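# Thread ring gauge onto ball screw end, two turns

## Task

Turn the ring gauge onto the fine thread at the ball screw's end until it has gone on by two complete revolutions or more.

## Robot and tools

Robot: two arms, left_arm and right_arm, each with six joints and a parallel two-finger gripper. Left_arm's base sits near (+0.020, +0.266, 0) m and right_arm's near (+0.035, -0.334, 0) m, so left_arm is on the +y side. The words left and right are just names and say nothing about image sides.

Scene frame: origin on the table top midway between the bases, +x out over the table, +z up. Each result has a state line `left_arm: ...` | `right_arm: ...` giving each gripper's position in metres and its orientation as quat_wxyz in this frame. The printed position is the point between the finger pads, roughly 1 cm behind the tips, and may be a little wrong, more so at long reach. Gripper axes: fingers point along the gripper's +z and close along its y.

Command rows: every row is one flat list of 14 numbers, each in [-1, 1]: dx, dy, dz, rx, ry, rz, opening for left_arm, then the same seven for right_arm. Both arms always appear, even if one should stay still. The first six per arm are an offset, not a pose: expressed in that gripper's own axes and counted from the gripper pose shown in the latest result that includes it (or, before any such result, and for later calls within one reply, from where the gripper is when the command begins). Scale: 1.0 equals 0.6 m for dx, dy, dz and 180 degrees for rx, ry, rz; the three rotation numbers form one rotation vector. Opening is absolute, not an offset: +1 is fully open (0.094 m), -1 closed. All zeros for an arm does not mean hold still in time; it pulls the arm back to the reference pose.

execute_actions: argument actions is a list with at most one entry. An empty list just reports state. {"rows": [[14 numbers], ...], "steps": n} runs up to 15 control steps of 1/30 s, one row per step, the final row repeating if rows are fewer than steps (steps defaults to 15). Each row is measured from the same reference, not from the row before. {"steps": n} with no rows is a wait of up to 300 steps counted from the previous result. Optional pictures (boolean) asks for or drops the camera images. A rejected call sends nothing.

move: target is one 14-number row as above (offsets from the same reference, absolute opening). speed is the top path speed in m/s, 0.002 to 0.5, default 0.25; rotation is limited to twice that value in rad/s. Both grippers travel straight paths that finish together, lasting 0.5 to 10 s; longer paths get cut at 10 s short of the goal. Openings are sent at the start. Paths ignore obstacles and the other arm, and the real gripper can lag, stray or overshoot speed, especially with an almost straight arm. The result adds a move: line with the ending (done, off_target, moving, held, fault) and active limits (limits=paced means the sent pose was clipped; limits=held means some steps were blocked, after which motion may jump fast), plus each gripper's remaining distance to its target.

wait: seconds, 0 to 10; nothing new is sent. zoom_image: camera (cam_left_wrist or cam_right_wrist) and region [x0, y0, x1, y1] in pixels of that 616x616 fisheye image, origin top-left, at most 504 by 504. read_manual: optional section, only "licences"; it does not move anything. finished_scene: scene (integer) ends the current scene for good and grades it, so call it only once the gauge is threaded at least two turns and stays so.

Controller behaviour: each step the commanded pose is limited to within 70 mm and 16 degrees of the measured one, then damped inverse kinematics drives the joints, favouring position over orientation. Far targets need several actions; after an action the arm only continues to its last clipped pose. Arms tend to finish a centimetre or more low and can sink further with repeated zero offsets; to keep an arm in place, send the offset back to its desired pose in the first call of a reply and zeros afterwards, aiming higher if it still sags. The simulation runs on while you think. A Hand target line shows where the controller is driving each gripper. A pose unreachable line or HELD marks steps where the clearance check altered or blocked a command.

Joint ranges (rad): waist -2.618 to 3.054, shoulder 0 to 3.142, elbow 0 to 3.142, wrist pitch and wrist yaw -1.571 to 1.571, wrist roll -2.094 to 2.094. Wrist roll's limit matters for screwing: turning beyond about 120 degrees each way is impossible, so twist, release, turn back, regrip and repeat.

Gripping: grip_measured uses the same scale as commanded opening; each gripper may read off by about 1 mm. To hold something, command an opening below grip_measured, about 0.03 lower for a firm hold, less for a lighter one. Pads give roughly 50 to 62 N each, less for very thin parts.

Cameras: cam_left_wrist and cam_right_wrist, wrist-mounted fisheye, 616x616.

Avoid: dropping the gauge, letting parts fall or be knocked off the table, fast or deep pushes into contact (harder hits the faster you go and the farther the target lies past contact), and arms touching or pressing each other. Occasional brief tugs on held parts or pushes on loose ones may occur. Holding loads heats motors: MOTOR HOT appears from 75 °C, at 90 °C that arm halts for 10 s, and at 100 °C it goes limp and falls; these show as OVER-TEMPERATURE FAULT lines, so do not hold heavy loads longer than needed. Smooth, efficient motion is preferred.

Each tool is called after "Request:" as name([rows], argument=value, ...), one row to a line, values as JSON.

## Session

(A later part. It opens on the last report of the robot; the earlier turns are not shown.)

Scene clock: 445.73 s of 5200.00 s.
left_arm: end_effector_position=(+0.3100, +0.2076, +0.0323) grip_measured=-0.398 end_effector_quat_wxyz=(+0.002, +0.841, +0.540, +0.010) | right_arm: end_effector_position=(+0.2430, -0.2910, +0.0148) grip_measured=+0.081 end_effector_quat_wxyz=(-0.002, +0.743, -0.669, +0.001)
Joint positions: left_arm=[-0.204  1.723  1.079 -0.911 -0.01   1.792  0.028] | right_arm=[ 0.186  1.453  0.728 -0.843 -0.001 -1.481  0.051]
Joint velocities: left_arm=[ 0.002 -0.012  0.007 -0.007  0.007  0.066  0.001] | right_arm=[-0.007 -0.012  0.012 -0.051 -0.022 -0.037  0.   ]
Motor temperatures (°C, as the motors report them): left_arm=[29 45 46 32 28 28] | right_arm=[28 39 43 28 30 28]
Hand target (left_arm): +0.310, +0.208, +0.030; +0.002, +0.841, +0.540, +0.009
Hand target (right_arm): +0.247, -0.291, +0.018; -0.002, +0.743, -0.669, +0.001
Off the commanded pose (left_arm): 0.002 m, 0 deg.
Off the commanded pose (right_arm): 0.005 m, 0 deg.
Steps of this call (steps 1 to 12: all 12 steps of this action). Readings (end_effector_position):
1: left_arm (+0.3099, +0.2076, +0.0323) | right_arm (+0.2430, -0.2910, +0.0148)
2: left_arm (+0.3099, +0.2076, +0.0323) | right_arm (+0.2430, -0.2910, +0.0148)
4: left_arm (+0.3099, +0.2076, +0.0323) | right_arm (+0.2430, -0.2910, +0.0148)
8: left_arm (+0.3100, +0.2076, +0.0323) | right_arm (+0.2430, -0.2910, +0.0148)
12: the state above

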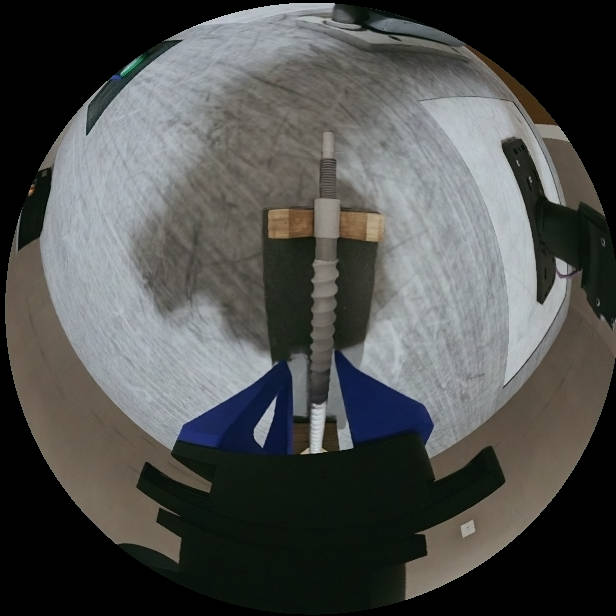

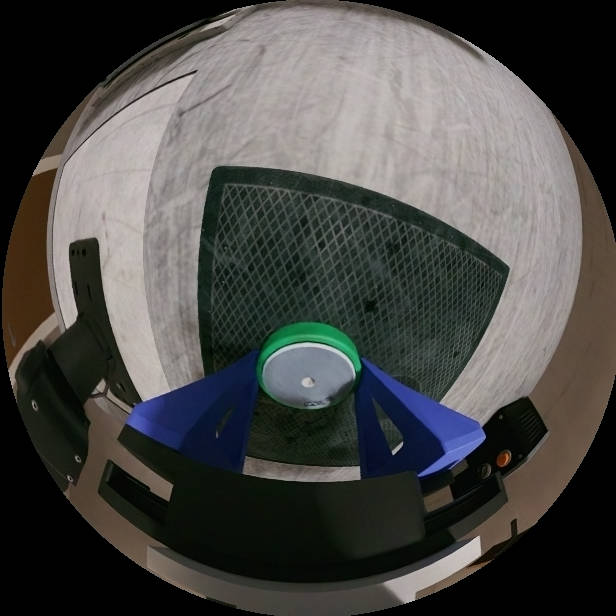

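Request:
execute_actions([
  {"rows": [[0,-0.008,0.003,0,0,0.005,-0.4,0,-0.004,-0.005,0,0,0,0.08],[0,-0.010,0.003,0,0,0.010,-0.4,0,-0.004,-0.005,0,0,0,0.14],[0,-0.012,0.003,0,0,0.014,-0.4,0,-0.004,-0.005,0,0,0,0.22],[0,-0.013,0.003,0,0,0.014,-0.4,0,-0.004,-0.005,0,0,0,0.32],[0,-0.013,0.003,0,0,0.014,-0.4,0,-0.004,-0.005,0,0,0,0.45]], "steps": 10},
], pictures=false)

Request:
move(target=[-0.0017,-0.008,0.030,0,0,0.003,-0.4,0,-0.004,-0.005,0,0,0.5,0.45], speed=0.2)

Scene clock: 458.23 s of 5200.00 s.
left_arm: end_effector_position=(+0.3054, +0.2085, +0.0288) grip_measured=-0.398 end_effector_quat_wxyz=(-0.001, +0.850, +0.526, +0.006) | right_arm: end_effector_position=(+0.2429, -0.2911, +0.0148) grip_measured=+0.447 end_effector_quat_wxyz=(-0.002, +0.743, -0.669, +0.000)
Joint positions: left_arm=[-0.204  1.719  1.061 -0.905 -0.01   1.826  0.028] | right_arm=[ 0.186  1.453  0.728 -0.843 -0.001 -1.481  0.068]
Joint velocities: left_arm=[ 0.007  0.002 -0.002 -0.066 -0.037 -0.007  0.   ] | right_arm=[-0.007  0.002 -0.007  0.007 -0.022  0.007  0.   ]
Motor temperatures (°C, as the motors report them): left_arm=[29 44 46 32 28 28] | right_arm=[28 39 43 28 30 28]
Hand target (left_arm): +0.303, +0.211, +0.030; +0.001, +0.853, +0.522, +0.009
Hand target (right_arm): +0.245, -0.291, +0.018; -0.002, +0.743, -0.669, +0.001
Off the commanded pose (left_arm): 0.004 m, 1 deg.
Off the commanded pose (right_arm): 0.004 m, 0 deg.
Steps of this call (steps 1 to 90: nothing new was sent; then 9.17 s passed at rest; steps 91 to 100: all 10 steps of this action). Readings (end_effector_position):
91: left_arm (+0.3101, +0.2076, +0.0323) | right_arm (+0.2430, -0.2910, +0.0148)
92: left_arm (+0.3102, +0.2075, +0.0323) | right_arm (+0.2430, -0.2910, +0.0148)
94: left_arm (+0.3096, +0.2077, +0.0314) | right_arm (+0.2429, -0.2911, +0.0148)
98: left_arm (+0.3057, +0.2085, +0.0290) | right_arm (+0.2429, -0.2911, +0.0148)
100: the state above

Scene clock: 462.93 s of 5200.00 s.
left_arm: end_effector_position=(+0.3101, +0.2076, +0.0224) grip_measured=-0.398 end_effector_quat_wxyz=(+0.010, +0.852, +0.524, +0.018) | right_arm: end_effector_position=(+0.2420, -0.2912, +0.0148) grip_measured=+0.447 end_effector_quat_wxyz=(-0.000, -0.057, +0.998, +0.001)
Joint positions: left_arm=[-0.204  1.719  1.032 -0.845 -0.01   1.832  0.028] | right_arm=[ 0.186  1.453  0.728 -0.846 -0.001  0.08   0.068]
Joint velocities: left_arm=[-0.007  0.007  0.017 -0.037  0.066 -0.007 -0.001] | right_arm=[ 0.012 -0.007  0.007  0.007 -0.007  0.022 -0.003]
Motor temperatures (°C, as the motors report them): left_arm=[29 44 46 32 28 28] | right_arm=[28 39 43 28 30 28]
Hand target (left_arm): +0.301, +0.210, +0.011; -0.001, +0.854, +0.520, +0.006
Hand target (right_arm): +0.245, -0.291, +0.018; +0.001, -0.053, +0.999, +0.001
Off the commanded pose (left_arm): 0.015 m, 2 deg.
Off the commanded pose (right_arm): 0.004 m, 1 deg.
move: off_target (left_arm)

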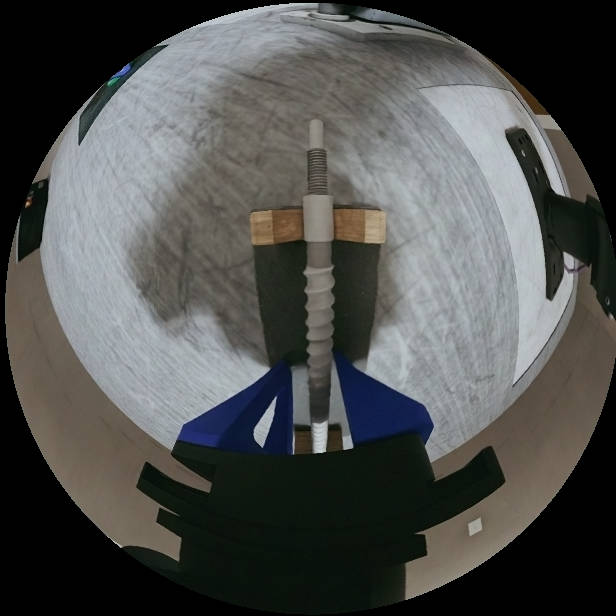

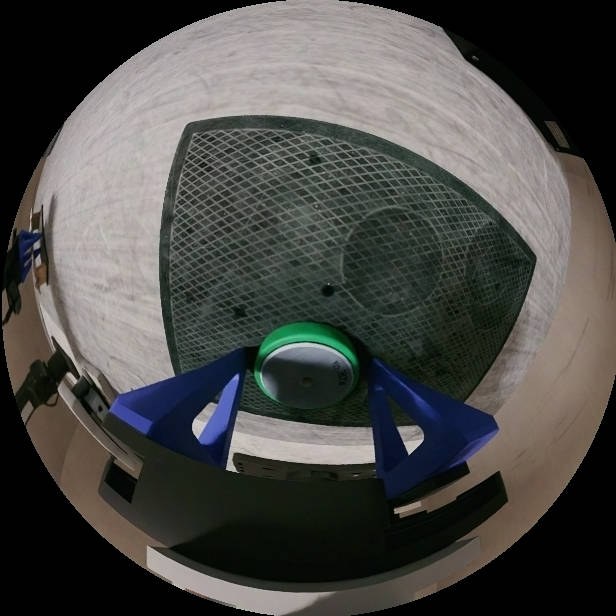

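Request:
execute_actions([
  {"rows": [[0,-0.004,0.0,0.005,-0.003,0,-0.4,-0.005,0,-0.005,0,0,0,0.38],[0,-0.007,0.0,0.008,-0.006,0,-0.45,-0.005,0,-0.005,0,0,0,0.31],[0,-0.008,0.0,0.008,-0.006,0,-0.5,-0.005,0,-0.005,0,0,0,0.25],[0,-0.008,0.0,0.008,-0.006,0,-0.55,-0.005,0,-0.005,0,0,0,0.20],[0,-0.008,0.0,0.008,-0.006,0,-0.6,-0.005,0,-0.005,0,0,0,0.16],[0,-0.008,0.0,0.008,-0.006,0,-0.63,-0.005,0,-0.005,0,0,0,0.13],[0,-0.008,0.0,0.008,-0.006,0,-0.66,-0.005,0,-0.005,0,0,0,0.11],[0,-0.008,0.0,0.008,-0.006,0,-0.68,-0.005,0,-0.005,0,0,0,0.095],[0,-0.008,0.0,0.008,-0.006,0,-0.70,-0.005,0,-0.005,0,0,0,0.085],[0,-0.008,0.0,0.008,-0.006,0,-0.72,-0.005,0,-0.005,0,0,0,0.075],[0,-0.008,0.0,0.008,-0.006,0,-0.74,-0.005,0,-0.005,0,0,0,0.065],[0,-0.008,0.0,0.008,-0.006,0,-0.76,-0.005,0,-0.005,0,0,0,0.05],[0,-0.008,0.0,0.008,-0.006,0,-0.78,-0.005,0,-0.005,0,0,0,0.04],[0,-0.008,0.0,0.008,-0.006,0,-0.80,-0.005,0,-0.005,0,0,0,0.04]], "steps": 15},
])

Scene clock: 486.93 s of 5200.00 s.
left_arm: end_effector_position=(+0.3064, +0.2090, +0.0222) grip_measured=-0.794 end_effector_quat_wxyz=(+0.005, +0.853, +0.521, +0.011) | right_arm: end_effector_position=(+0.2413, -0.2906, +0.0148) grip_measured=+0.080 end_effector_quat_wxyz=(-0.002, -0.056, +0.998, +0.003)
Joint positions: left_arm=[-0.199  1.719  1.032 -0.861 -0.007  1.842  0.01 ] | right_arm=[ 0.186  1.453  0.728 -0.849 -0.005  0.083  0.051]
Joint velocities: left_arm=[-0.017 -0.002 -0.017  0.051  0.007  0.051 -0.005] | right_arm=[ 0.002 -0.007  0.002 -0.007 -0.037 -0.007 -0.001]
Motor temperatures (°C, as the motors report them): left_arm=[29 43 45 32 28 28] | right_arm=[28 39 43 28 30 28]
Hand target (left_arm): +0.306, +0.210, +0.022; +0.004, +0.852, +0.524, +0.003
Hand target (right_arm): +0.245, -0.291, +0.018; -0.000, -0.057, +0.998, +0.001
Off the commanded pose (left_arm): 0.001 m, 1 deg.
Off the commanded pose (right_arm): 0.005 m, 0 deg.
Steps of this call (steps 1 to 90: nothing new was sent; then 20.50 s passed at rest; steps 91 to 105: all 15 steps of this action). Readings (end_effector_position):
91: left_arm (+0.3100, +0.2076, +0.0224) | right_arm (+0.2419, -0.2912, +0.0148)
92: left_arm (+0.3096, +0.2077, +0.0224) | right_arm (+0.2419, -0.2913, +0.0148)
94: left_arm (+0.3094, +0.2079, +0.0223) | right_arm (+0.2417, -0.2913, +0.0148)
98: left_arm (+0.3065, +0.2092, +0.0223) | right_arm (+0.2413, -0.2907, +0.0148)
105: the state above

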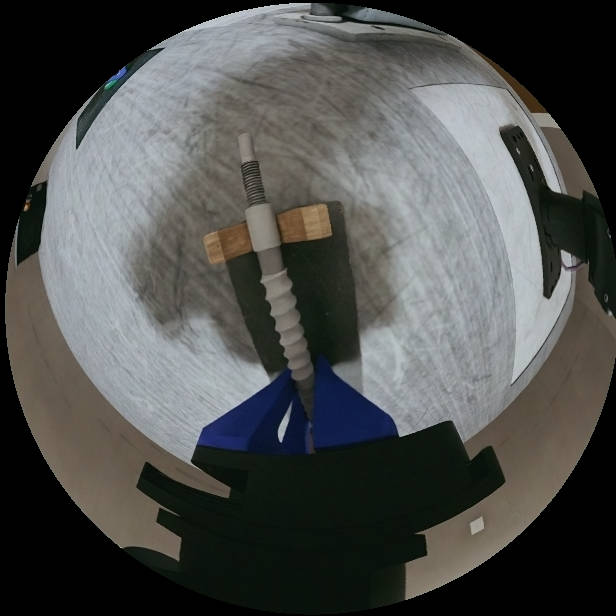

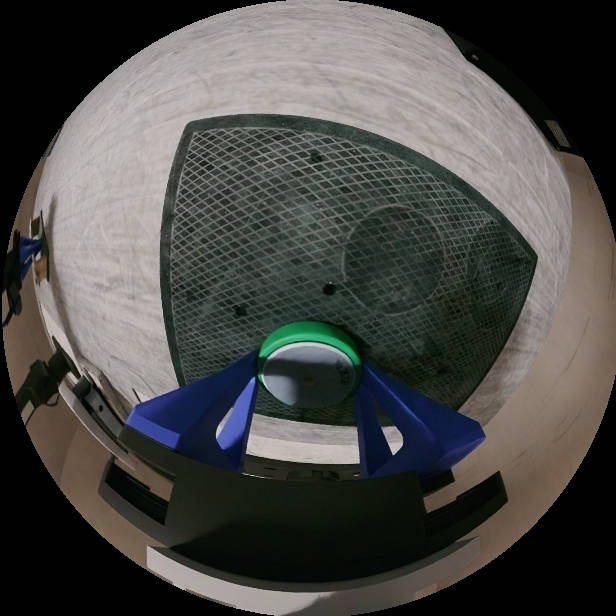

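Request:
zoom_image(camera="cam_left_wrist", region=[230, 300, 390, 460])

Request:
zoom_image(camera="cam_right_wrist", region=[0, 190, 100, 310])

Region (230, 300, 390, 460) of cam_left_wrist's 616x616 image, scaled by 3.150, with more detail than that image has.

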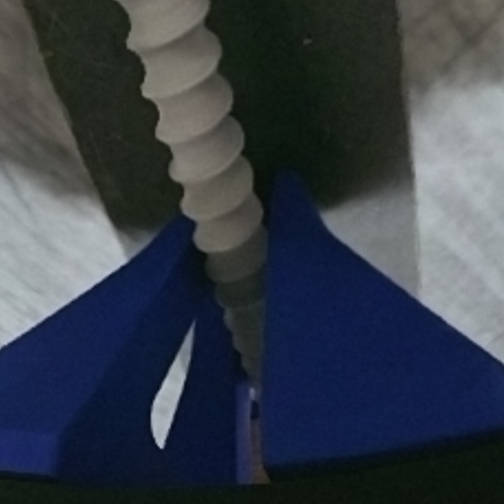

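Region (0, 190, 100, 310) of cam_right_wrist's 616x616 image, scaled by 4.200, with more detail than that image has.

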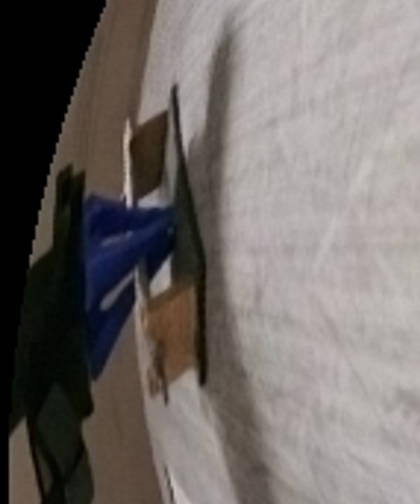

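Request:
move(target=[0,0,-0.031,0.004,0,-0.094,-0.35,-0.005,0,-0.13,0,0,0,0.04], speed=0.08)

Scene clock: 510.13 s of 5200.00 s.
left_arm: end_effector_position=(+0.3023, +0.2098, +0.0302) grip_measured=-0.352 end_effector_quat_wxyz=(-0.006, +0.771, +0.637, -0.000) | right_arm: end_effector_position=(+0.2389, -0.2911, +0.0806) grip_measured=+0.080 end_effector_quat_wxyz=(-0.022, -0.056, +0.998, -0.000)
Joint positions: left_arm=[-0.199  1.719  1.067 -0.927 -0.007  1.556  0.03 ] | right_arm=[ 0.186  1.39   0.952 -1.177 -0.005  0.083  0.051]
Joint velocities: left_arm=[-0.017  0.032  0.002 -0.095 -0.022 -0.022 -0.001] | right_arm=[ 0.002  0.002 -0.002 -0.066  0.007 -0.037 -0.001]
Motor temperatures (°C, as the motors report them): left_arm=[29 43 47 31 28 28] | right_arm=[28 39 43 28 30 28]
Hand target (left_arm): +0.306, +0.209, +0.041; +0.001, +0.768, +0.641, +0.007
Hand target (right_arm): +0.245, -0.291, +0.092; -0.002, -0.056, +0.998, +0.002
Off the commanded pose (left_arm): 0.011 m, 1 deg.
Off the commanded pose (right_arm): 0.014 m, 2 deg.
After step 90, 17.87 s passed at rest.
move: off_target (left_arm, right_arm)

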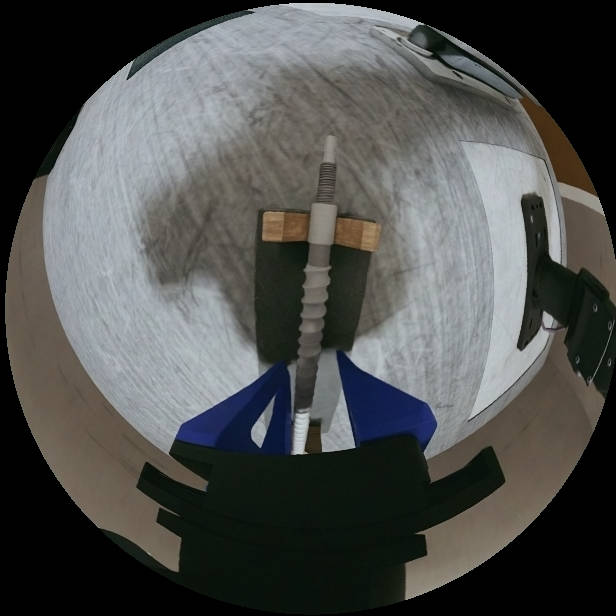

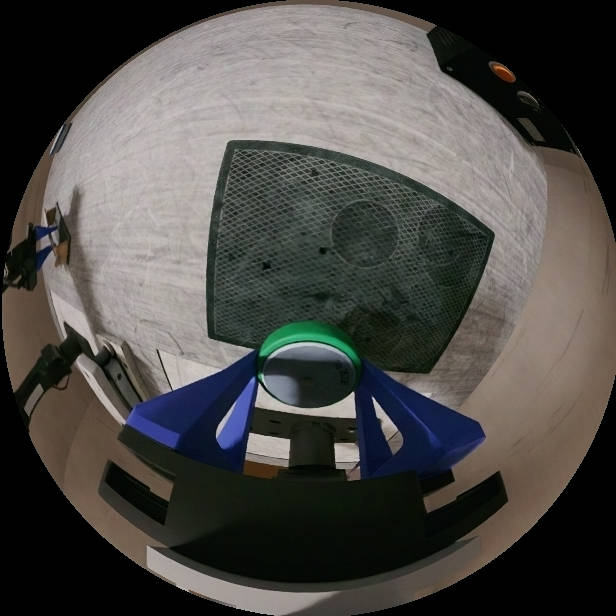

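Request:
zoom_image(camera="cam_right_wrist", region=[20, 190, 100, 290])

Request:
zoom_image(camera="cam_left_wrist", region=[240, 320, 380, 460])

Region (20, 190, 100, 290) of cam_right_wrist's 616x616 image, scaled by 5.040, with more detail than that image has; it fills the left 403 columns of this view, and the rest is white.

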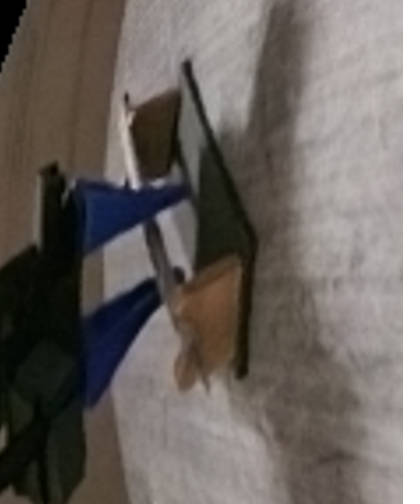

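Region (240, 320, 380, 460) of cam_left_wrist's 616x616 image, scaled by 3.600, with more detail than that image has.

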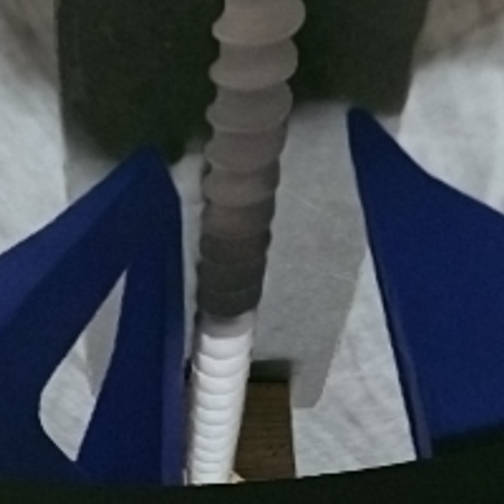

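Request:
move(target=[0,0.011,-0.035,0,0,0.03,-0.35,-0.1189,0.4072,-0.2875,-0.1292,-0.3387,-0.2275,0.04], speed=0.14)

Scene clock: 542.37 s of 5200.00 s.
left_arm: end_effector_position=(+0.3068, +0.2089, +0.0445) grip_measured=-0.352 end_effector_quat_wxyz=(-0.007, +0.796, +0.605, -0.002) | right_arm: end_effector_position=(+0.2922, -0.0487, +0.2346) grip_measured=+0.080 end_effector_quat_wxyz=(+0.445, -0.369, +0.792, +0.199)
Joint positions: left_arm=[-0.199  1.719  1.128 -0.993 -0.007  1.639  0.03 ] | right_arm=[ 0.807  1.184  0.952 -0.321 -0.035 -0.037  0.051]
Joint velocities: left_arm=[ 0.007 -0.002 -0.007  0.037 -0.007  0.007  0.002] | right_arm=[ 0.002  0.017 -0.017  0.007 -0.11   0.007  0.   ]
Motor temperatures (°C, as the motors report them): left_arm=[29 45 47 31 28 28] | right_arm=[28 40 45 29 30 28]
Hand target (left_arm): +0.309, +0.208, +0.051; -0.006, +0.800, +0.600, -0.000
Hand target (right_arm): +0.294, -0.041, +0.250; +0.468, -0.370, +0.774, +0.213
Off the commanded pose (left_arm): 0.007 m, 1 deg.
Off the commanded pose (right_arm): 0.018 m, 4 deg.
After step 90, 23.90 s passed at rest.
move: off_target (right_arm)

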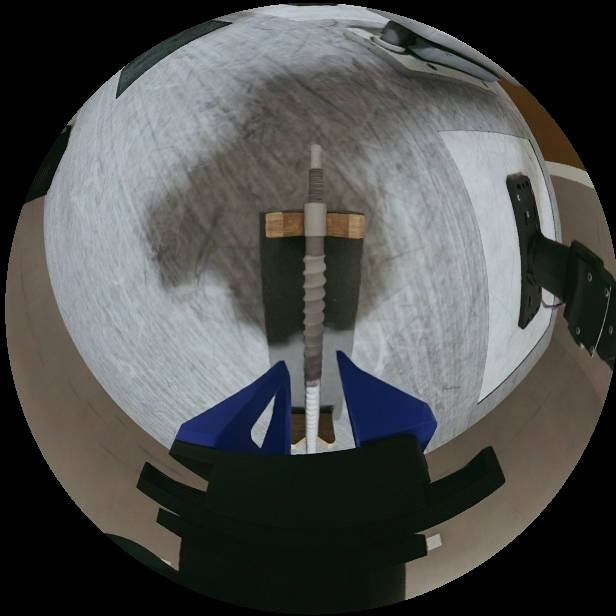

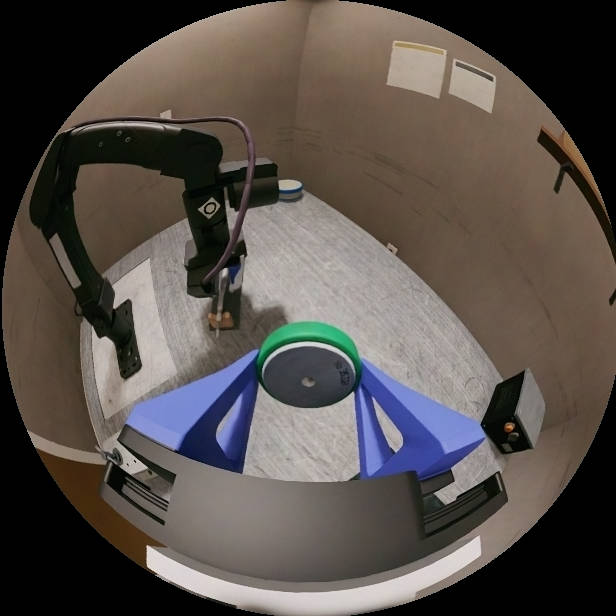

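Request:
zoom_image(camera="cam_left_wrist", region=[250, 320, 380, 460])

Request:
zoom_image(camera="cam_right_wrist", region=[170, 230, 280, 350])

Region (250, 320, 380, 460) of cam_left_wrist's 616x616 image, scaled by 3.600, with more detail than that image has; it fills the left 468 columns of this view, and the rest is white.

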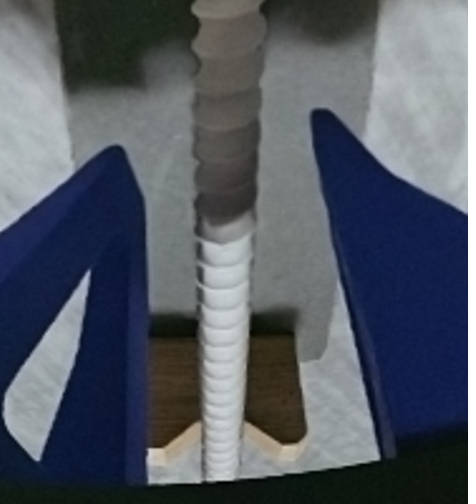

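Region (170, 230, 280, 350) of cam_right_wrist's 616x616 image, scaled by 4.200, with more detail than that image has; it fills the left 462 columns of this view, and the rest is white.

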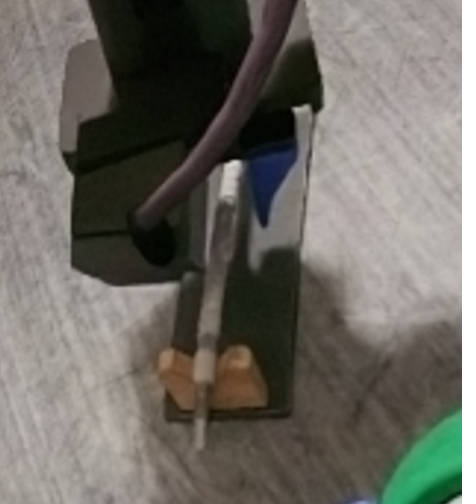

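Request:
move(target=[0,-0.006,0.017,0,0,0.003,-0.5,-0.012,0.006,0.0,-0.003,-0.018,0,0.04], speed=0.02)

Scene clock: 557.40 s of 5200.00 s.
left_arm: end_effector_position=(+0.3072, +0.2088, +0.0390) grip_measured=-0.498 end_effector_quat_wxyz=(-0.003, +0.796, +0.605, +0.002) | right_arm: end_effector_position=(+0.2908, -0.0501, +0.2227) grip_measured=+0.080 end_effector_quat_wxyz=(+0.438, -0.371, +0.795, +0.197)
Joint positions: left_arm=[-0.199  1.719  1.105 -0.959 -0.007  1.639  0.024] | right_arm=[ 0.807  1.185  0.918 -0.302 -0.036 -0.037  0.051]
Joint velocities: left_arm=[-0.007  0.007  0.002  0.066  0.007 -0.007  0.   ] | right_arm=[-0.012  0.017  0.017  0.022  0.037  0.022 -0.001]
Motor temperatures (°C, as the motors report them): left_arm=[29 45 47 31 28 28] | right_arm=[28 39 45 34 30 28]
Hand target (left_arm): +0.303, +0.210, +0.035; -0.007, +0.799, +0.601, -0.002
Hand target (right_arm): +0.291, -0.044, +0.241; +0.465, -0.365, +0.778, +0.213
Off the commanded pose (left_arm): 0.006 m, 1 deg.
Off the commanded pose (right_arm): 0.019 m, 4 deg.
After step 90, 10.40 s passed at rest.
move: off_target (right_arm)

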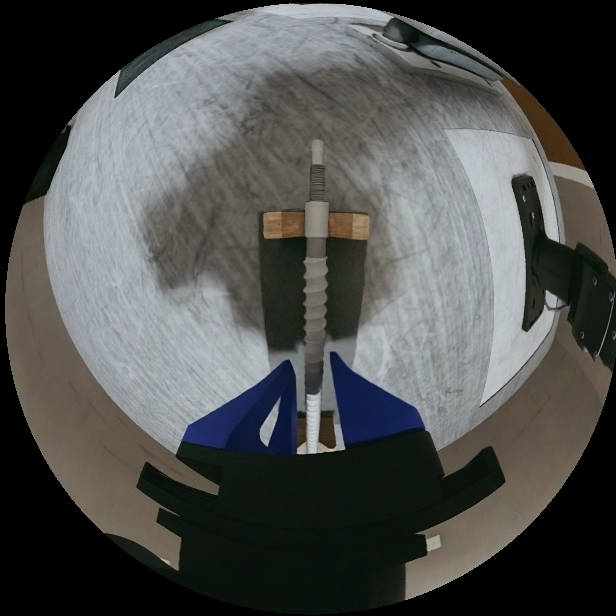

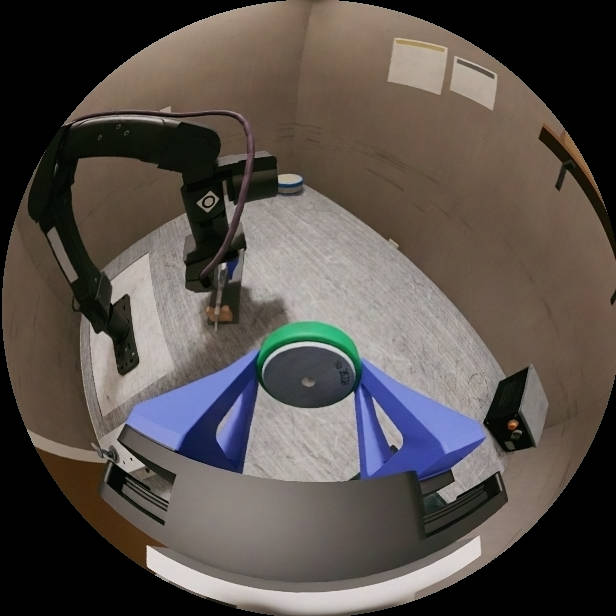

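Request:
execute_actions([
  {"rows": [[0,-0.004,0.003,0,0,0,-0.58,-0.030,0.006,-0.0098,-0.0022,-0.0229,0,0.04],[0,-0.004,0.003,0,0,0,-0.64,-0.030,0.006,-0.0098,-0.0022,-0.0229,0,0.04],[0,-0.004,0.003,0,0,0,-0.68,-0.030,0.006,-0.0098,-0.0022,-0.0229,0,0.04],[0,-0.004,0.003,0,0,0,-0.71,-0.030,0.006,-0.0098,-0.0022,-0.0229,0,0.04],[0,-0.004,0.003,0,0,0,-0.73,-0.030,0.006,-0.0098,-0.0022,-0.0229,0,0.04],[0,-0.004,0.003,0,0,0,-0.75,-0.030,0.006,-0.0098,-0.0022,-0.0229,0,0.04],[0,-0.004,0.003,0,0,0,-0.77,-0.030,0.006,-0.0098,-0.0022,-0.0229,0,0.04],[0,-0.004,0.003,0,0,0,-0.79,-0.030,0.006,-0.0098,-0.0022,-0.0229,0,0.04],[0,-0.004,0.003,0,0,0,-0.81,-0.030,0.006,-0.0098,-0.0022,-0.0229,0,0.04],[0,-0.004,0.003,0,0,0,-0.83,-0.030,0.006,-0.0098,-0.0022,-0.0229,0,0.04],[0,-0.004,0.003,0,0,0,-0.85,-0.030,0.006,-0.0098,-0.0022,-0.0229,0,0.04],[0,-0.004,0.003,0,0,0,-0.87,-0.030,0.006,-0.0098,-0.0022,-0.0229,0,0.04]], "steps": 15},
])

Scene clock: 574.53 s of 5200.00 s.
left_arm: end_effector_position=(+0.3078, +0.2088, +0.0390) grip_measured=-0.819 end_effector_quat_wxyz=(-0.003, +0.797, +0.604, +0.003) | right_arm: end_effector_position=(+0.2910, -0.0499, +0.2232) grip_measured=+0.080 end_effector_quat_wxyz=(+0.439, -0.370, +0.794, +0.198)
Joint positions: left_arm=[-0.199  1.719  1.105 -0.957 -0.008  1.641  0.009] | right_arm=[ 0.807  1.185  0.918 -0.299 -0.036 -0.036  0.051]
Joint velocities: left_arm=[-0.007  0.012 -0.007  0.007  0.007  0.081  0.   ] | right_arm=[-0.002 -0.007 -0.012  0.051 -0.037  0.022  0.   ]
Motor temperatures (°C, as the motors report them): left_arm=[29 44 45 31 28 28] | right_arm=[28 39 44 36 30 28]
Hand target (left_arm): +0.305, +0.210, +0.037; -0.004, +0.796, +0.605, +0.002
Hand target (right_arm): +0.291, -0.045, +0.241; +0.465, -0.365, +0.778, +0.212
Off the commanded pose (left_arm): 0.003 m, 0 deg.
Off the commanded pose (right_arm): 0.019 m, 4 deg.
Steps of this call (steps 1 to 90: nothing new was sent; then 13.63 s passed at rest; steps 91 to 105: all 15 steps of this action). Readings (end_effector_position):
91: left_arm (+0.3076, +0.2087, +0.0390) | right_arm (+0.2910, -0.0499, +0.2232)
92: left_arm (+0.3076, +0.2087, +0.0390) | right_arm (+0.2910, -0.0499, +0.2232)
94: left_arm (+0.3069, +0.2089, +0.0390) | right_arm (+0.2910, -0.0499, +0.2232)
98: left_arm (+0.3076, +0.2089, +0.0390) | right_arm (+0.2910, -0.0499, +0.2232)
105: the state above

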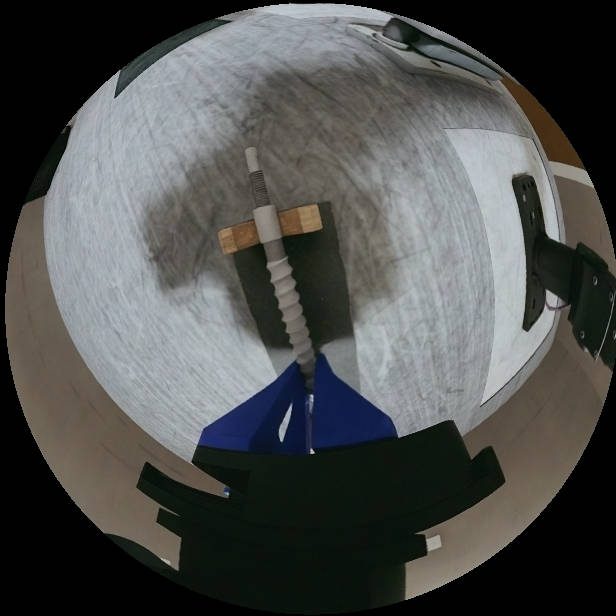

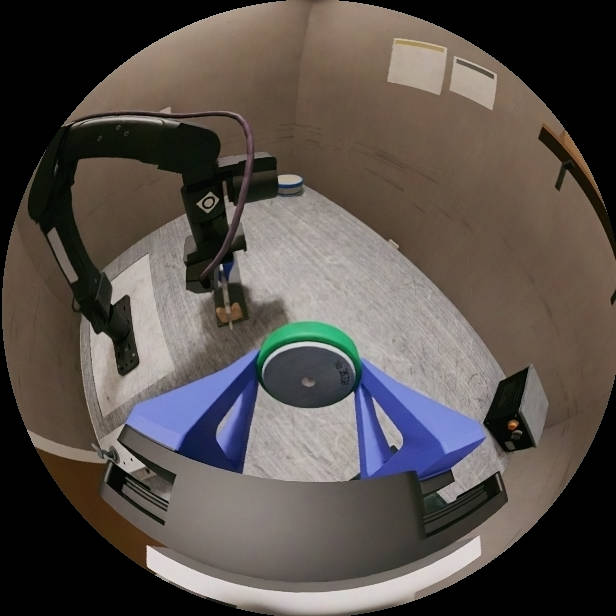

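Request:
execute_actions([
  {"rows": [[0,-0.004,0.003,0,0,0,-0.89,-0.030,0.006,-0.0098,-0.0022,-0.0229,0,0.04],[0,-0.004,0.003,0,0,0,-0.91,-0.030,0.006,-0.0098,-0.0022,-0.0229,0,0.04],[0,-0.004,0.003,0,0,0,-0.93,-0.030,0.006,-0.0098,-0.0022,-0.0229,0,0.04],[0,-0.004,0.003,0,0,0,-0.95,-0.030,0.006,-0.0098,-0.0022,-0.0229,0,0.04],[0,-0.004,0.003,0,0,0,-0.95,-0.030,0.006,-0.0098,-0.0022,-0.0229,0,0.04],[0,-0.004,0.003,0,0,0,-0.95,-0.030,0.006,-0.0098,-0.0022,-0.0229,0,0.04],[0,0,-0.005,0,0,0,-0.95,-0.030,0.006,-0.0098,-0.0022,-0.0229,0,0.04],[0,0.003,-0.012,0,0,0,-0.95,-0.030,0.006,-0.0098,-0.0022,-0.0229,0,0.04],[0,0.005,-0.018,0,0,0,-0.95,-0.030,0.006,-0.0098,-0.0022,-0.0229,0,0.04],[0,0.006,-0.024,0,0,0,-0.95,-0.030,0.006,-0.0098,-0.0022,-0.0229,0,0.04],[0,0.006,-0.03,0,0,0,-0.95,-0.030,0.006,-0.0098,-0.0022,-0.0229,0,0.04],[0,0.006,-0.036,0,0,0,-0.95,-0.030,0.006,-0.0098,-0.0022,-0.0229,0,0.04],[0,0.006,-0.042,0,0,0,-0.95,-0.030,0.006,-0.0098,-0.0022,-0.0229,0,0.04],[0,0.006,-0.048,0,0,0,-0.95,-0.030,0.006,-0.0098,-0.0022,-0.0229,0,0.04],[0,0.006,-0.054,0,0,0,-0.95,-0.030,0.006,-0.0098,-0.0022,-0.0229,0,0.04]], "steps": 15},
], pictures=false)

Request:
execute_actions([
  {"rows": [[0,0.006,-0.025,0,0,0,-0.95,-0.030,0.006,-0.0098,-0.0022,-0.0229,0,0.04],[0,0.006,-0.032,0,0,0,-0.95,-0.030,0.006,-0.0098,-0.0022,-0.0229,0,0.04],[0,0.006,-0.039,0,0,0,-0.95,-0.030,0.006,-0.0098,-0.0022,-0.0229,0,0.04],[0,0.006,-0.046,0,0,0,-0.95,-0.030,0.006,-0.0098,-0.0022,-0.0229,0,0.04],[0,0.006,-0.053,0,0,0,-0.95,-0.030,0.006,-0.0098,-0.0022,-0.0229,0,0.04],[0,0.006,-0.06,0,0,0,-0.95,-0.030,0.006,-0.0098,-0.0022,-0.0229,0,0.04],[0,0.006,-0.067,0,0,0,-0.95,-0.030,0.006,-0.0098,-0.0022,-0.0229,0,0.04],[0,0.006,-0.074,0,0,0,-0.95,-0.030,0.006,-0.0098,-0.0022,-0.0229,0,0.04],[0,0.006,-0.08,0,0,0,-0.95,-0.030,0.006,-0.0098,-0.0022,-0.0229,0,0.04],[0,0.006,-0.085,0,0,0,-0.95,-0.030,0.006,-0.0098,-0.0022,-0.0229,0,0.04]], "steps": 15},
])

Scene clock: 593.30 s of 5200.00 s.
left_arm: end_effector_position=(+0.3129, +0.2078, +0.0528) grip_measured=-0.819 end_effector_quat_wxyz=(-0.002, +0.797, +0.604, +0.003) | right_arm: end_effector_position=(+0.2911, -0.0499, +0.2233) grip_measured=+0.080 end_effector_quat_wxyz=(+0.439, -0.370, +0.795, +0.198)
Joint positions: left_arm=[-0.199  1.719  1.163 -1.014 -0.008  1.641  0.009] | right_arm=[ 0.807  1.185  0.918 -0.299 -0.036 -0.035  0.051]
Joint velocities: left_arm=[ 0.002  0.002  0.339 -0.33  -0.022  0.022  0.001] | right_arm=[-0.002  0.007  0.002  0.022  0.022 -0.007 -0.   ]
Motor temperatures (°C, as the motors report them): left_arm=[29 45 45 31 28 28] | right_arm=[28 40 44 38 30 28]
Hand target (left_arm): +0.311, +0.207, +0.070; -0.002, +0.797, +0.604, +0.003
Hand target (right_arm): +0.291, -0.045, +0.242; +0.466, -0.364, +0.778, +0.213
Off the commanded pose (left_arm): 0.019 m, 0 deg.
Off the commanded pose (right_arm): 0.019 m, 4 deg.
Steps of this call (steps 1 to 90: nothing new was sent; then 15.27 s passed at rest; steps 91 to 105: all 15 steps of this action). Readings (end_effector_position):
91: left_arm (+0.3078, +0.2088, +0.0390) | right_arm (+0.2910, -0.0499, +0.2232)
92: left_arm (+0.3078, +0.2088, +0.0390) | right_arm (+0.2910, -0.0499, +0.2232)
94: left_arm (+0.3078, +0.2088, +0.0390) | right_arm (+0.2911, -0.0499, +0.2233)
98: left_arm (+0.3077, +0.2088, +0.0390) | right_arm (+0.2911, -0.0499, +0.2233)
105: the state above

Scene clock: 593.80 s of 5200.00 s.
left_arm: end_effector_position=(+0.3222, +0.2058, +0.0922) grip_measured=-0.819 end_effector_quat_wxyz=(+0.000, +0.797, +0.604, +0.006) | right_arm: end_effector_position=(+0.2911, -0.0498, +0.2234) grip_measured=+0.080 end_effector_quat_wxyz=(+0.439, -0.369, +0.795, +0.198)
Joint positions: left_arm=[-0.199  1.712  1.316 -1.166 -0.008  1.641  0.009] | right_arm=[ 0.807  1.185  0.918 -0.299 -0.036 -0.034  0.051]
Joint velocities: left_arm=[-0.012 -0.032  0.017 -0.11  -0.007 -0.051 -0.   ] | right_arm=[-0.017 -0.002 -0.007 -0.051  0.022  0.007 -0.001]
Motor temperatures (°C, as the motors report them): left_arm=[29 45 45 31 28 28] | right_arm=[28 40 44 38 30 28]
Hand target (left_arm): +0.317, +0.206, +0.103; -0.002, +0.797, +0.604, +0.003
Hand target (right_arm): +0.291, -0.045, +0.242; +0.466, -0.364, +0.778, +0.213
Off the commanded pose (left_arm): 0.013 m, 0 deg.
Off the commanded pose (right_arm): 0.019 m, 4 deg.
Steps of this call (steps 1 to 15: all 15 steps of this action). Readings (end_effector_position):
1: left_arm (+0.3143, +0.2075, +0.0555) | right_arm (+0.2911, -0.0499, +0.2233)
2: left_arm (+0.3161, +0.2071, +0.0582) | right_arm (+0.2911, -0.0499, +0.2233)
4: left_arm (+0.3188, +0.2065, +0.0640) | right_arm (+0.2911, -0.0498, +0.2234)
8: left_arm (+0.3222, +0.2058, +0.0767) | right_arm (+0.2911, -0.0498, +0.2234)
15: the state above

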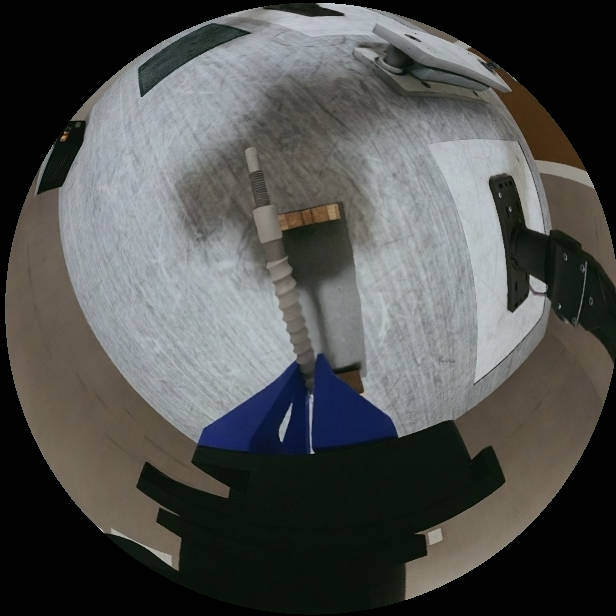

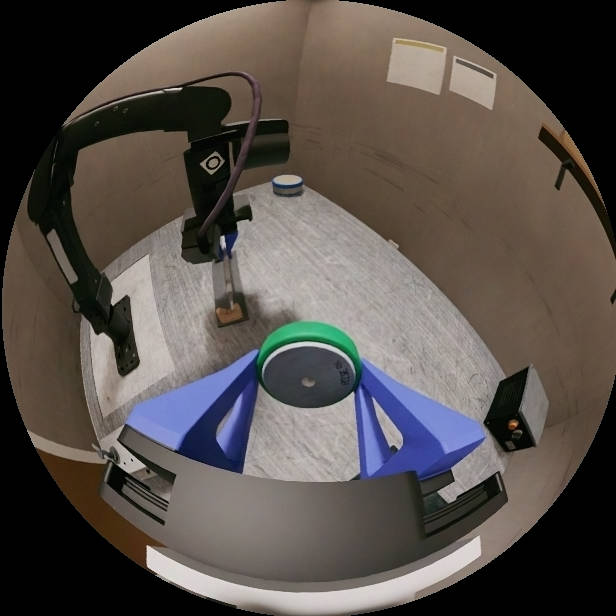

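Request:
move(target=[-0.2352,0.1541,-0.1062,-0.461,-0.193,0.021,-0.95,-0.030,0.006,-0.0098,0.0211,-0.0171,-0.627,0.04], speed=0.17)

Scene clock: 656.43 s of 5200.00 s.
left_arm: end_effector_position=(+0.3715, +0.0453, +0.1611) grip_measured=-0.819 end_effector_quat_wxyz=(+0.685, +0.587, +0.393, +0.178) | right_arm: end_effector_position=(+0.2896, -0.0473, +0.2247) grip_measured=+0.080 end_effector_quat_wxyz=(-0.410, +0.865, -0.132, +0.259)
Joint positions: left_arm=[-0.437  1.678  0.374  1.307  0.286  1.235  0.009] | right_arm=[ 0.821  1.185  0.918 -0.292 -0.023 -1.997  0.051]
Joint velocities: left_arm=[-0.007  0.017 -0.007 -0.022  0.022  0.037  0.   ] | right_arm=[ 0.007 -0.007  0.007  0.037 -0.007 -0.037 -0.001]
Motor temperatures (°C, as the motors report them): left_arm=[29 46 47 32 28 28] | right_arm=[28 39 44 43 30 28]
Hand target (left_arm): +0.368, +0.044, +0.156; +0.685, +0.586, +0.396, +0.172
Hand target (right_arm): +0.291, -0.044, +0.242; -0.435, +0.849, -0.127, +0.271
Off the commanded pose (left_arm): 0.006 m, 1 deg.
Off the commanded pose (right_arm): 0.017 m, 4 deg.
After step 90, 53.10 s passed at rest.
move: off_target (right_arm)

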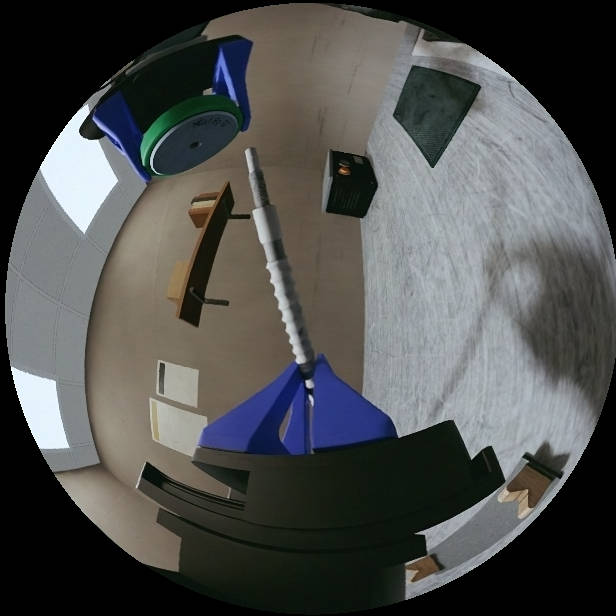

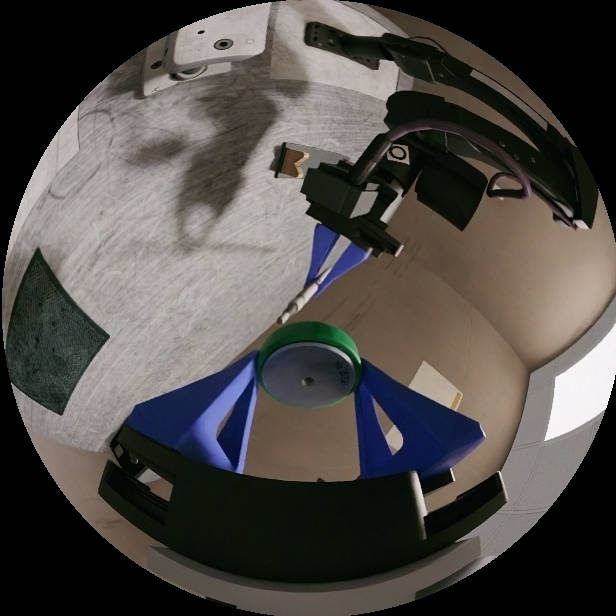

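Request:
zoom_image(camera="cam_right_wrist", region=[250, 210, 390, 350])

Request:
zoom_image(camera="cam_left_wrist", region=[120, 60, 320, 260])

Region (250, 210, 390, 350) of cam_right_wrist's 616x616 image, scaled by 3.600, with more detail than that image has.

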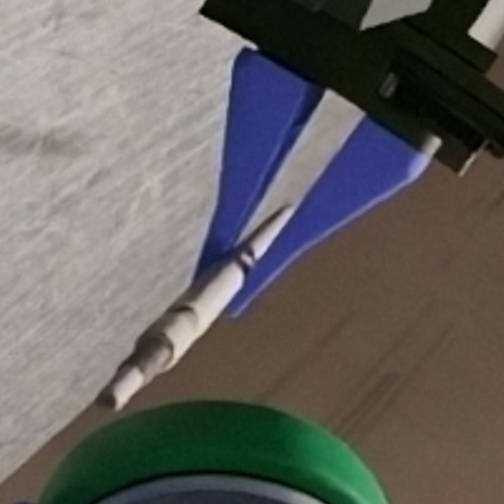

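Region (120, 60, 320, 260) of cam_left_wrist's 616x616 image, scaled by 2.520, with more detail than that image has.

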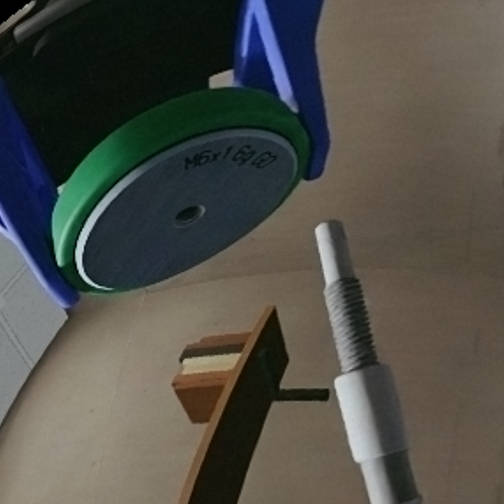

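Request:
execute_actions([
  {"rows": [[0,0,0.001,0,0,-0.006,-0.95,0.0093,-0.0259,-0.0105,0.0198,0.0059,-0.0004,0.04],[0,-0.0005,0.002,0,0,-0.012,-0.95,0.0093,-0.0259,-0.0105,0.0198,0.0059,-0.0004,0.04],[0,-0.001,0.003,0,0,-0.018,-0.95,0.0093,-0.0259,-0.0105,0.0198,0.0059,-0.0004,0.04],[0,-0.0015,0.0045,0,0,-0.024,-0.95,0.0093,-0.0259,-0.0105,0.0198,0.0059,-0.0004,0.04],[0,-0.002,0.006,0,0,-0.03,-0.95,0.0093,-0.0259,-0.0105,0.0198,0.0059,-0.0004,0.04],[0,-0.0025,0.0075,0,0,-0.036,-0.95,0.0093,-0.0259,-0.0105,0.0198,0.0059,-0.0004,0.04],[0,-0.003,0.009,0,0,-0.042,-0.95,0.0093,-0.0259,-0.0105,0.0198,0.0059,-0.0004,0.04],[0,-0.0035,0.0105,0,0,-0.048,-0.95,0.0093,-0.0259,-0.0105,0.0198,0.0059,-0.0004,0.04],[0,-0.004,0.012,0,0,-0.054,-0.95,0.0093,-0.0259,-0.0105,0.0198,0.0059,-0.0004,0.04],[0,-0.0045,0.0135,0,0,-0.06,-0.95,0.0093,-0.0259,-0.0105,0.0198,0.0059,-0.0004,0.04],[0,-0.005,0.015,0,0,-0.066,-0.95,0.0093,-0.0259,-0.0105,0.0198,0.0059,-0.0004,0.04],[0,-0.006,0.015,0,0,-0.072,-0.95,0.0093,-0.0259,-0.0105,0.0198,0.0059,-0.0004,0.04],[0,-0.006,0.015,0,0,-0.076,-0.95,0.0093,-0.0259,-0.0105,0.0198,0.0059,-0.0004,0.04]], "steps": 15},
], pictures=false)

Request:
execute_actions([
  {"steps": 15},
])

Request:
zoom_image(camera="cam_right_wrist", region=[250, 210, 390, 350])

Request:
zoom_image(camera="cam_left_wrist", region=[150, 40, 350, 240])

Scene clock: 717.70 s of 5200.00 s.
left_arm: end_effector_position=(+0.3721, +0.0438, +0.1496) grip_measured=-0.819 end_effector_quat_wxyz=(+0.689, +0.555, +0.452, +0.112) | right_arm: end_effector_position=(+0.2896, -0.0473, +0.2247) grip_measured=+0.080 end_effector_quat_wxyz=(-0.410, +0.865, -0.131, +0.259)
Joint positions: left_arm=[-0.442  1.708  0.374  1.308  0.281  1.055  0.009] | right_arm=[ 0.821  1.185  0.918 -0.292 -0.023 -1.997  0.051]
Joint velocities: left_arm=[-0.002  0.017 -0.007 -0.081 -0.051 -0.286 -0.   ] | right_arm=[ 0.012 -0.012  0.007 -0.051  0.007  0.022 -0.001]
Motor temperatures (°C, as the motors report them): left_arm=[29 41 43 42 28 28] | right_arm=[28 40 44 47 30 28]
Hand target (left_arm): +0.377, +0.039, +0.158; +0.701, +0.537, +0.459, +0.095
Hand target (right_arm): +0.291, -0.045, +0.242; -0.435, +0.849, -0.127, +0.271
Off the commanded pose (left_arm): 0.011 m, 3 deg.
Off the commanded pose (right_arm): 0.018 m, 4 deg.
Steps of this call (steps 1 to 90: nothing new was sent; then 57.77 s passed at rest; steps 91 to 105: all 15 steps of this action). Readings (end_effector_position):
91: left_arm (+0.3716, +0.0453, +0.1615) | right_arm (+0.2896, -0.0473, +0.2247)
92: left_arm (+0.3716, +0.0453, +0.1615) | right_arm (+0.2896, -0.0473, +0.2247)
94: left_arm (+0.3716, +0.0453, +0.1615) | right_arm (+0.2896, -0.0473, +0.2247)
98: left_arm (+0.3717, +0.0453, +0.1601) | right_arm (+0.2896, -0.0473, +0.2247)
105: the state above

Scene clock: 718.20 s of 5200.00 s.
left_arm: end_effector_position=(+0.3722, +0.0439, +0.1493) grip_measured=-0.819 end_effector_quat_wxyz=(+0.691, +0.545, +0.465, +0.097) | right_arm: end_effector_position=(+0.2896, -0.0473, +0.2247) grip_measured=+0.080 end_effector_quat_wxyz=(-0.410, +0.865, -0.131, +0.259)
Joint positions: left_arm=[-0.442  1.709  0.374  1.308  0.28   1.012  0.009] | right_arm=[ 0.821  1.185  0.918 -0.292 -0.023 -1.997  0.051]
Joint velocities: left_arm=[-0.002  0.007  0.002 -0.007 -0.022 -0.095 -0.   ] | right_arm=[ 0.002  0.007  0.007  0.037 -0.081  0.007 -0.   ]
Motor temperatures (°C, as the motors report them): left_arm=[29 41 44 42 28 28] | right_arm=[28 40 44 47 30 28]
Hand target (left_arm): +0.377, +0.039, +0.158; +0.701, +0.537, +0.459, +0.095
Hand target (right_arm): +0.291, -0.045, +0.242; -0.435, +0.849, -0.127, +0.271
Off the commanded pose (left_arm): 0.011 m, 2 deg.
Off the commanded pose (right_arm): 0.018 m, 4 deg.
Steps of this call (steps 1 to 15: nothing new was sent). Readings (end_effector_position):
1: left_arm (+0.3720, +0.0437, +0.1493) | right_arm (+0.2896, -0.0473, +0.2247)
2: left_arm (+0.3721, +0.0437, +0.1493) | right_arm (+0.2896, -0.0473, +0.2247)
4: left_arm (+0.3721, +0.0438, +0.1493) | right_arm (+0.2896, -0.0473, +0.2247)
8: left_arm (+0.3722, +0.0438, +0.1493) | right_arm (+0.2896, -0.0473, +0.2247)
15: the state above

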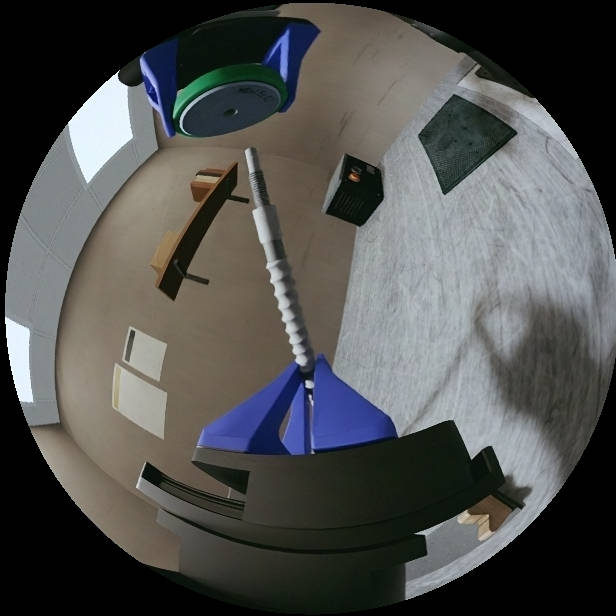

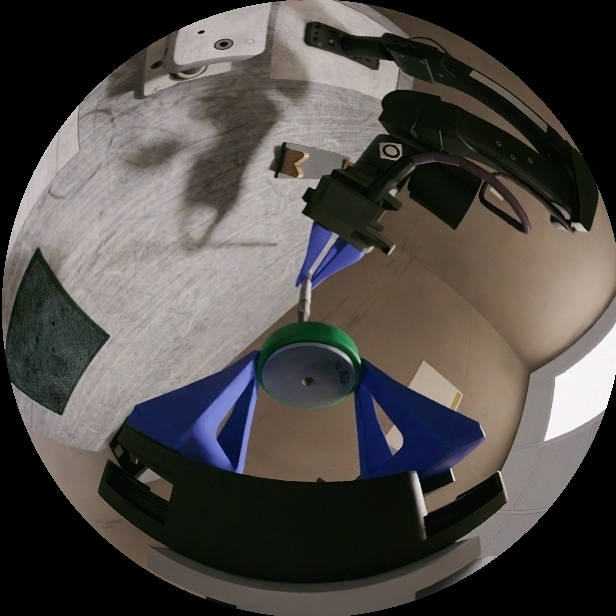

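Region (250, 210, 390, 350) of cam_right_wrist's 616x616 image, scaled by 3.600, with more detail than that image has.

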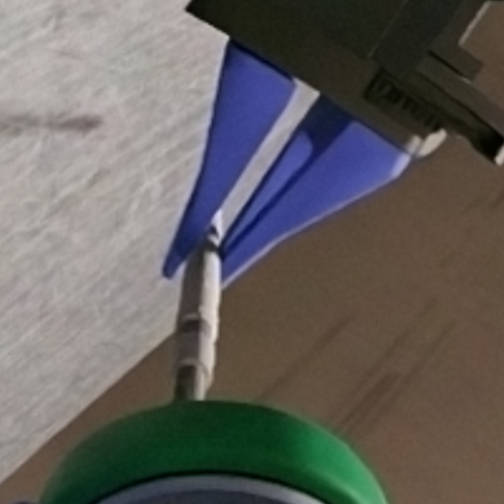

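Region (150, 40, 350, 240) of cam_left_wrist's 616x616 image, scaled by 2.520, with more detail than that image has.

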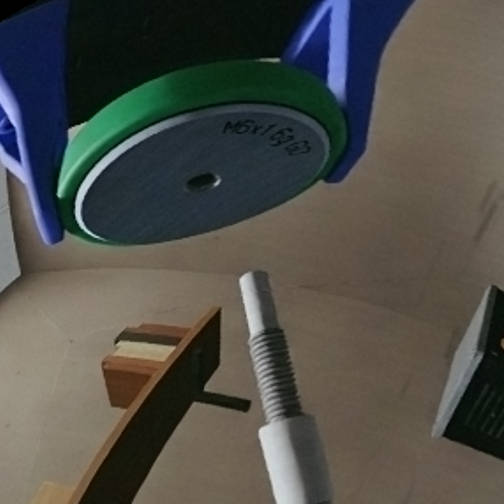

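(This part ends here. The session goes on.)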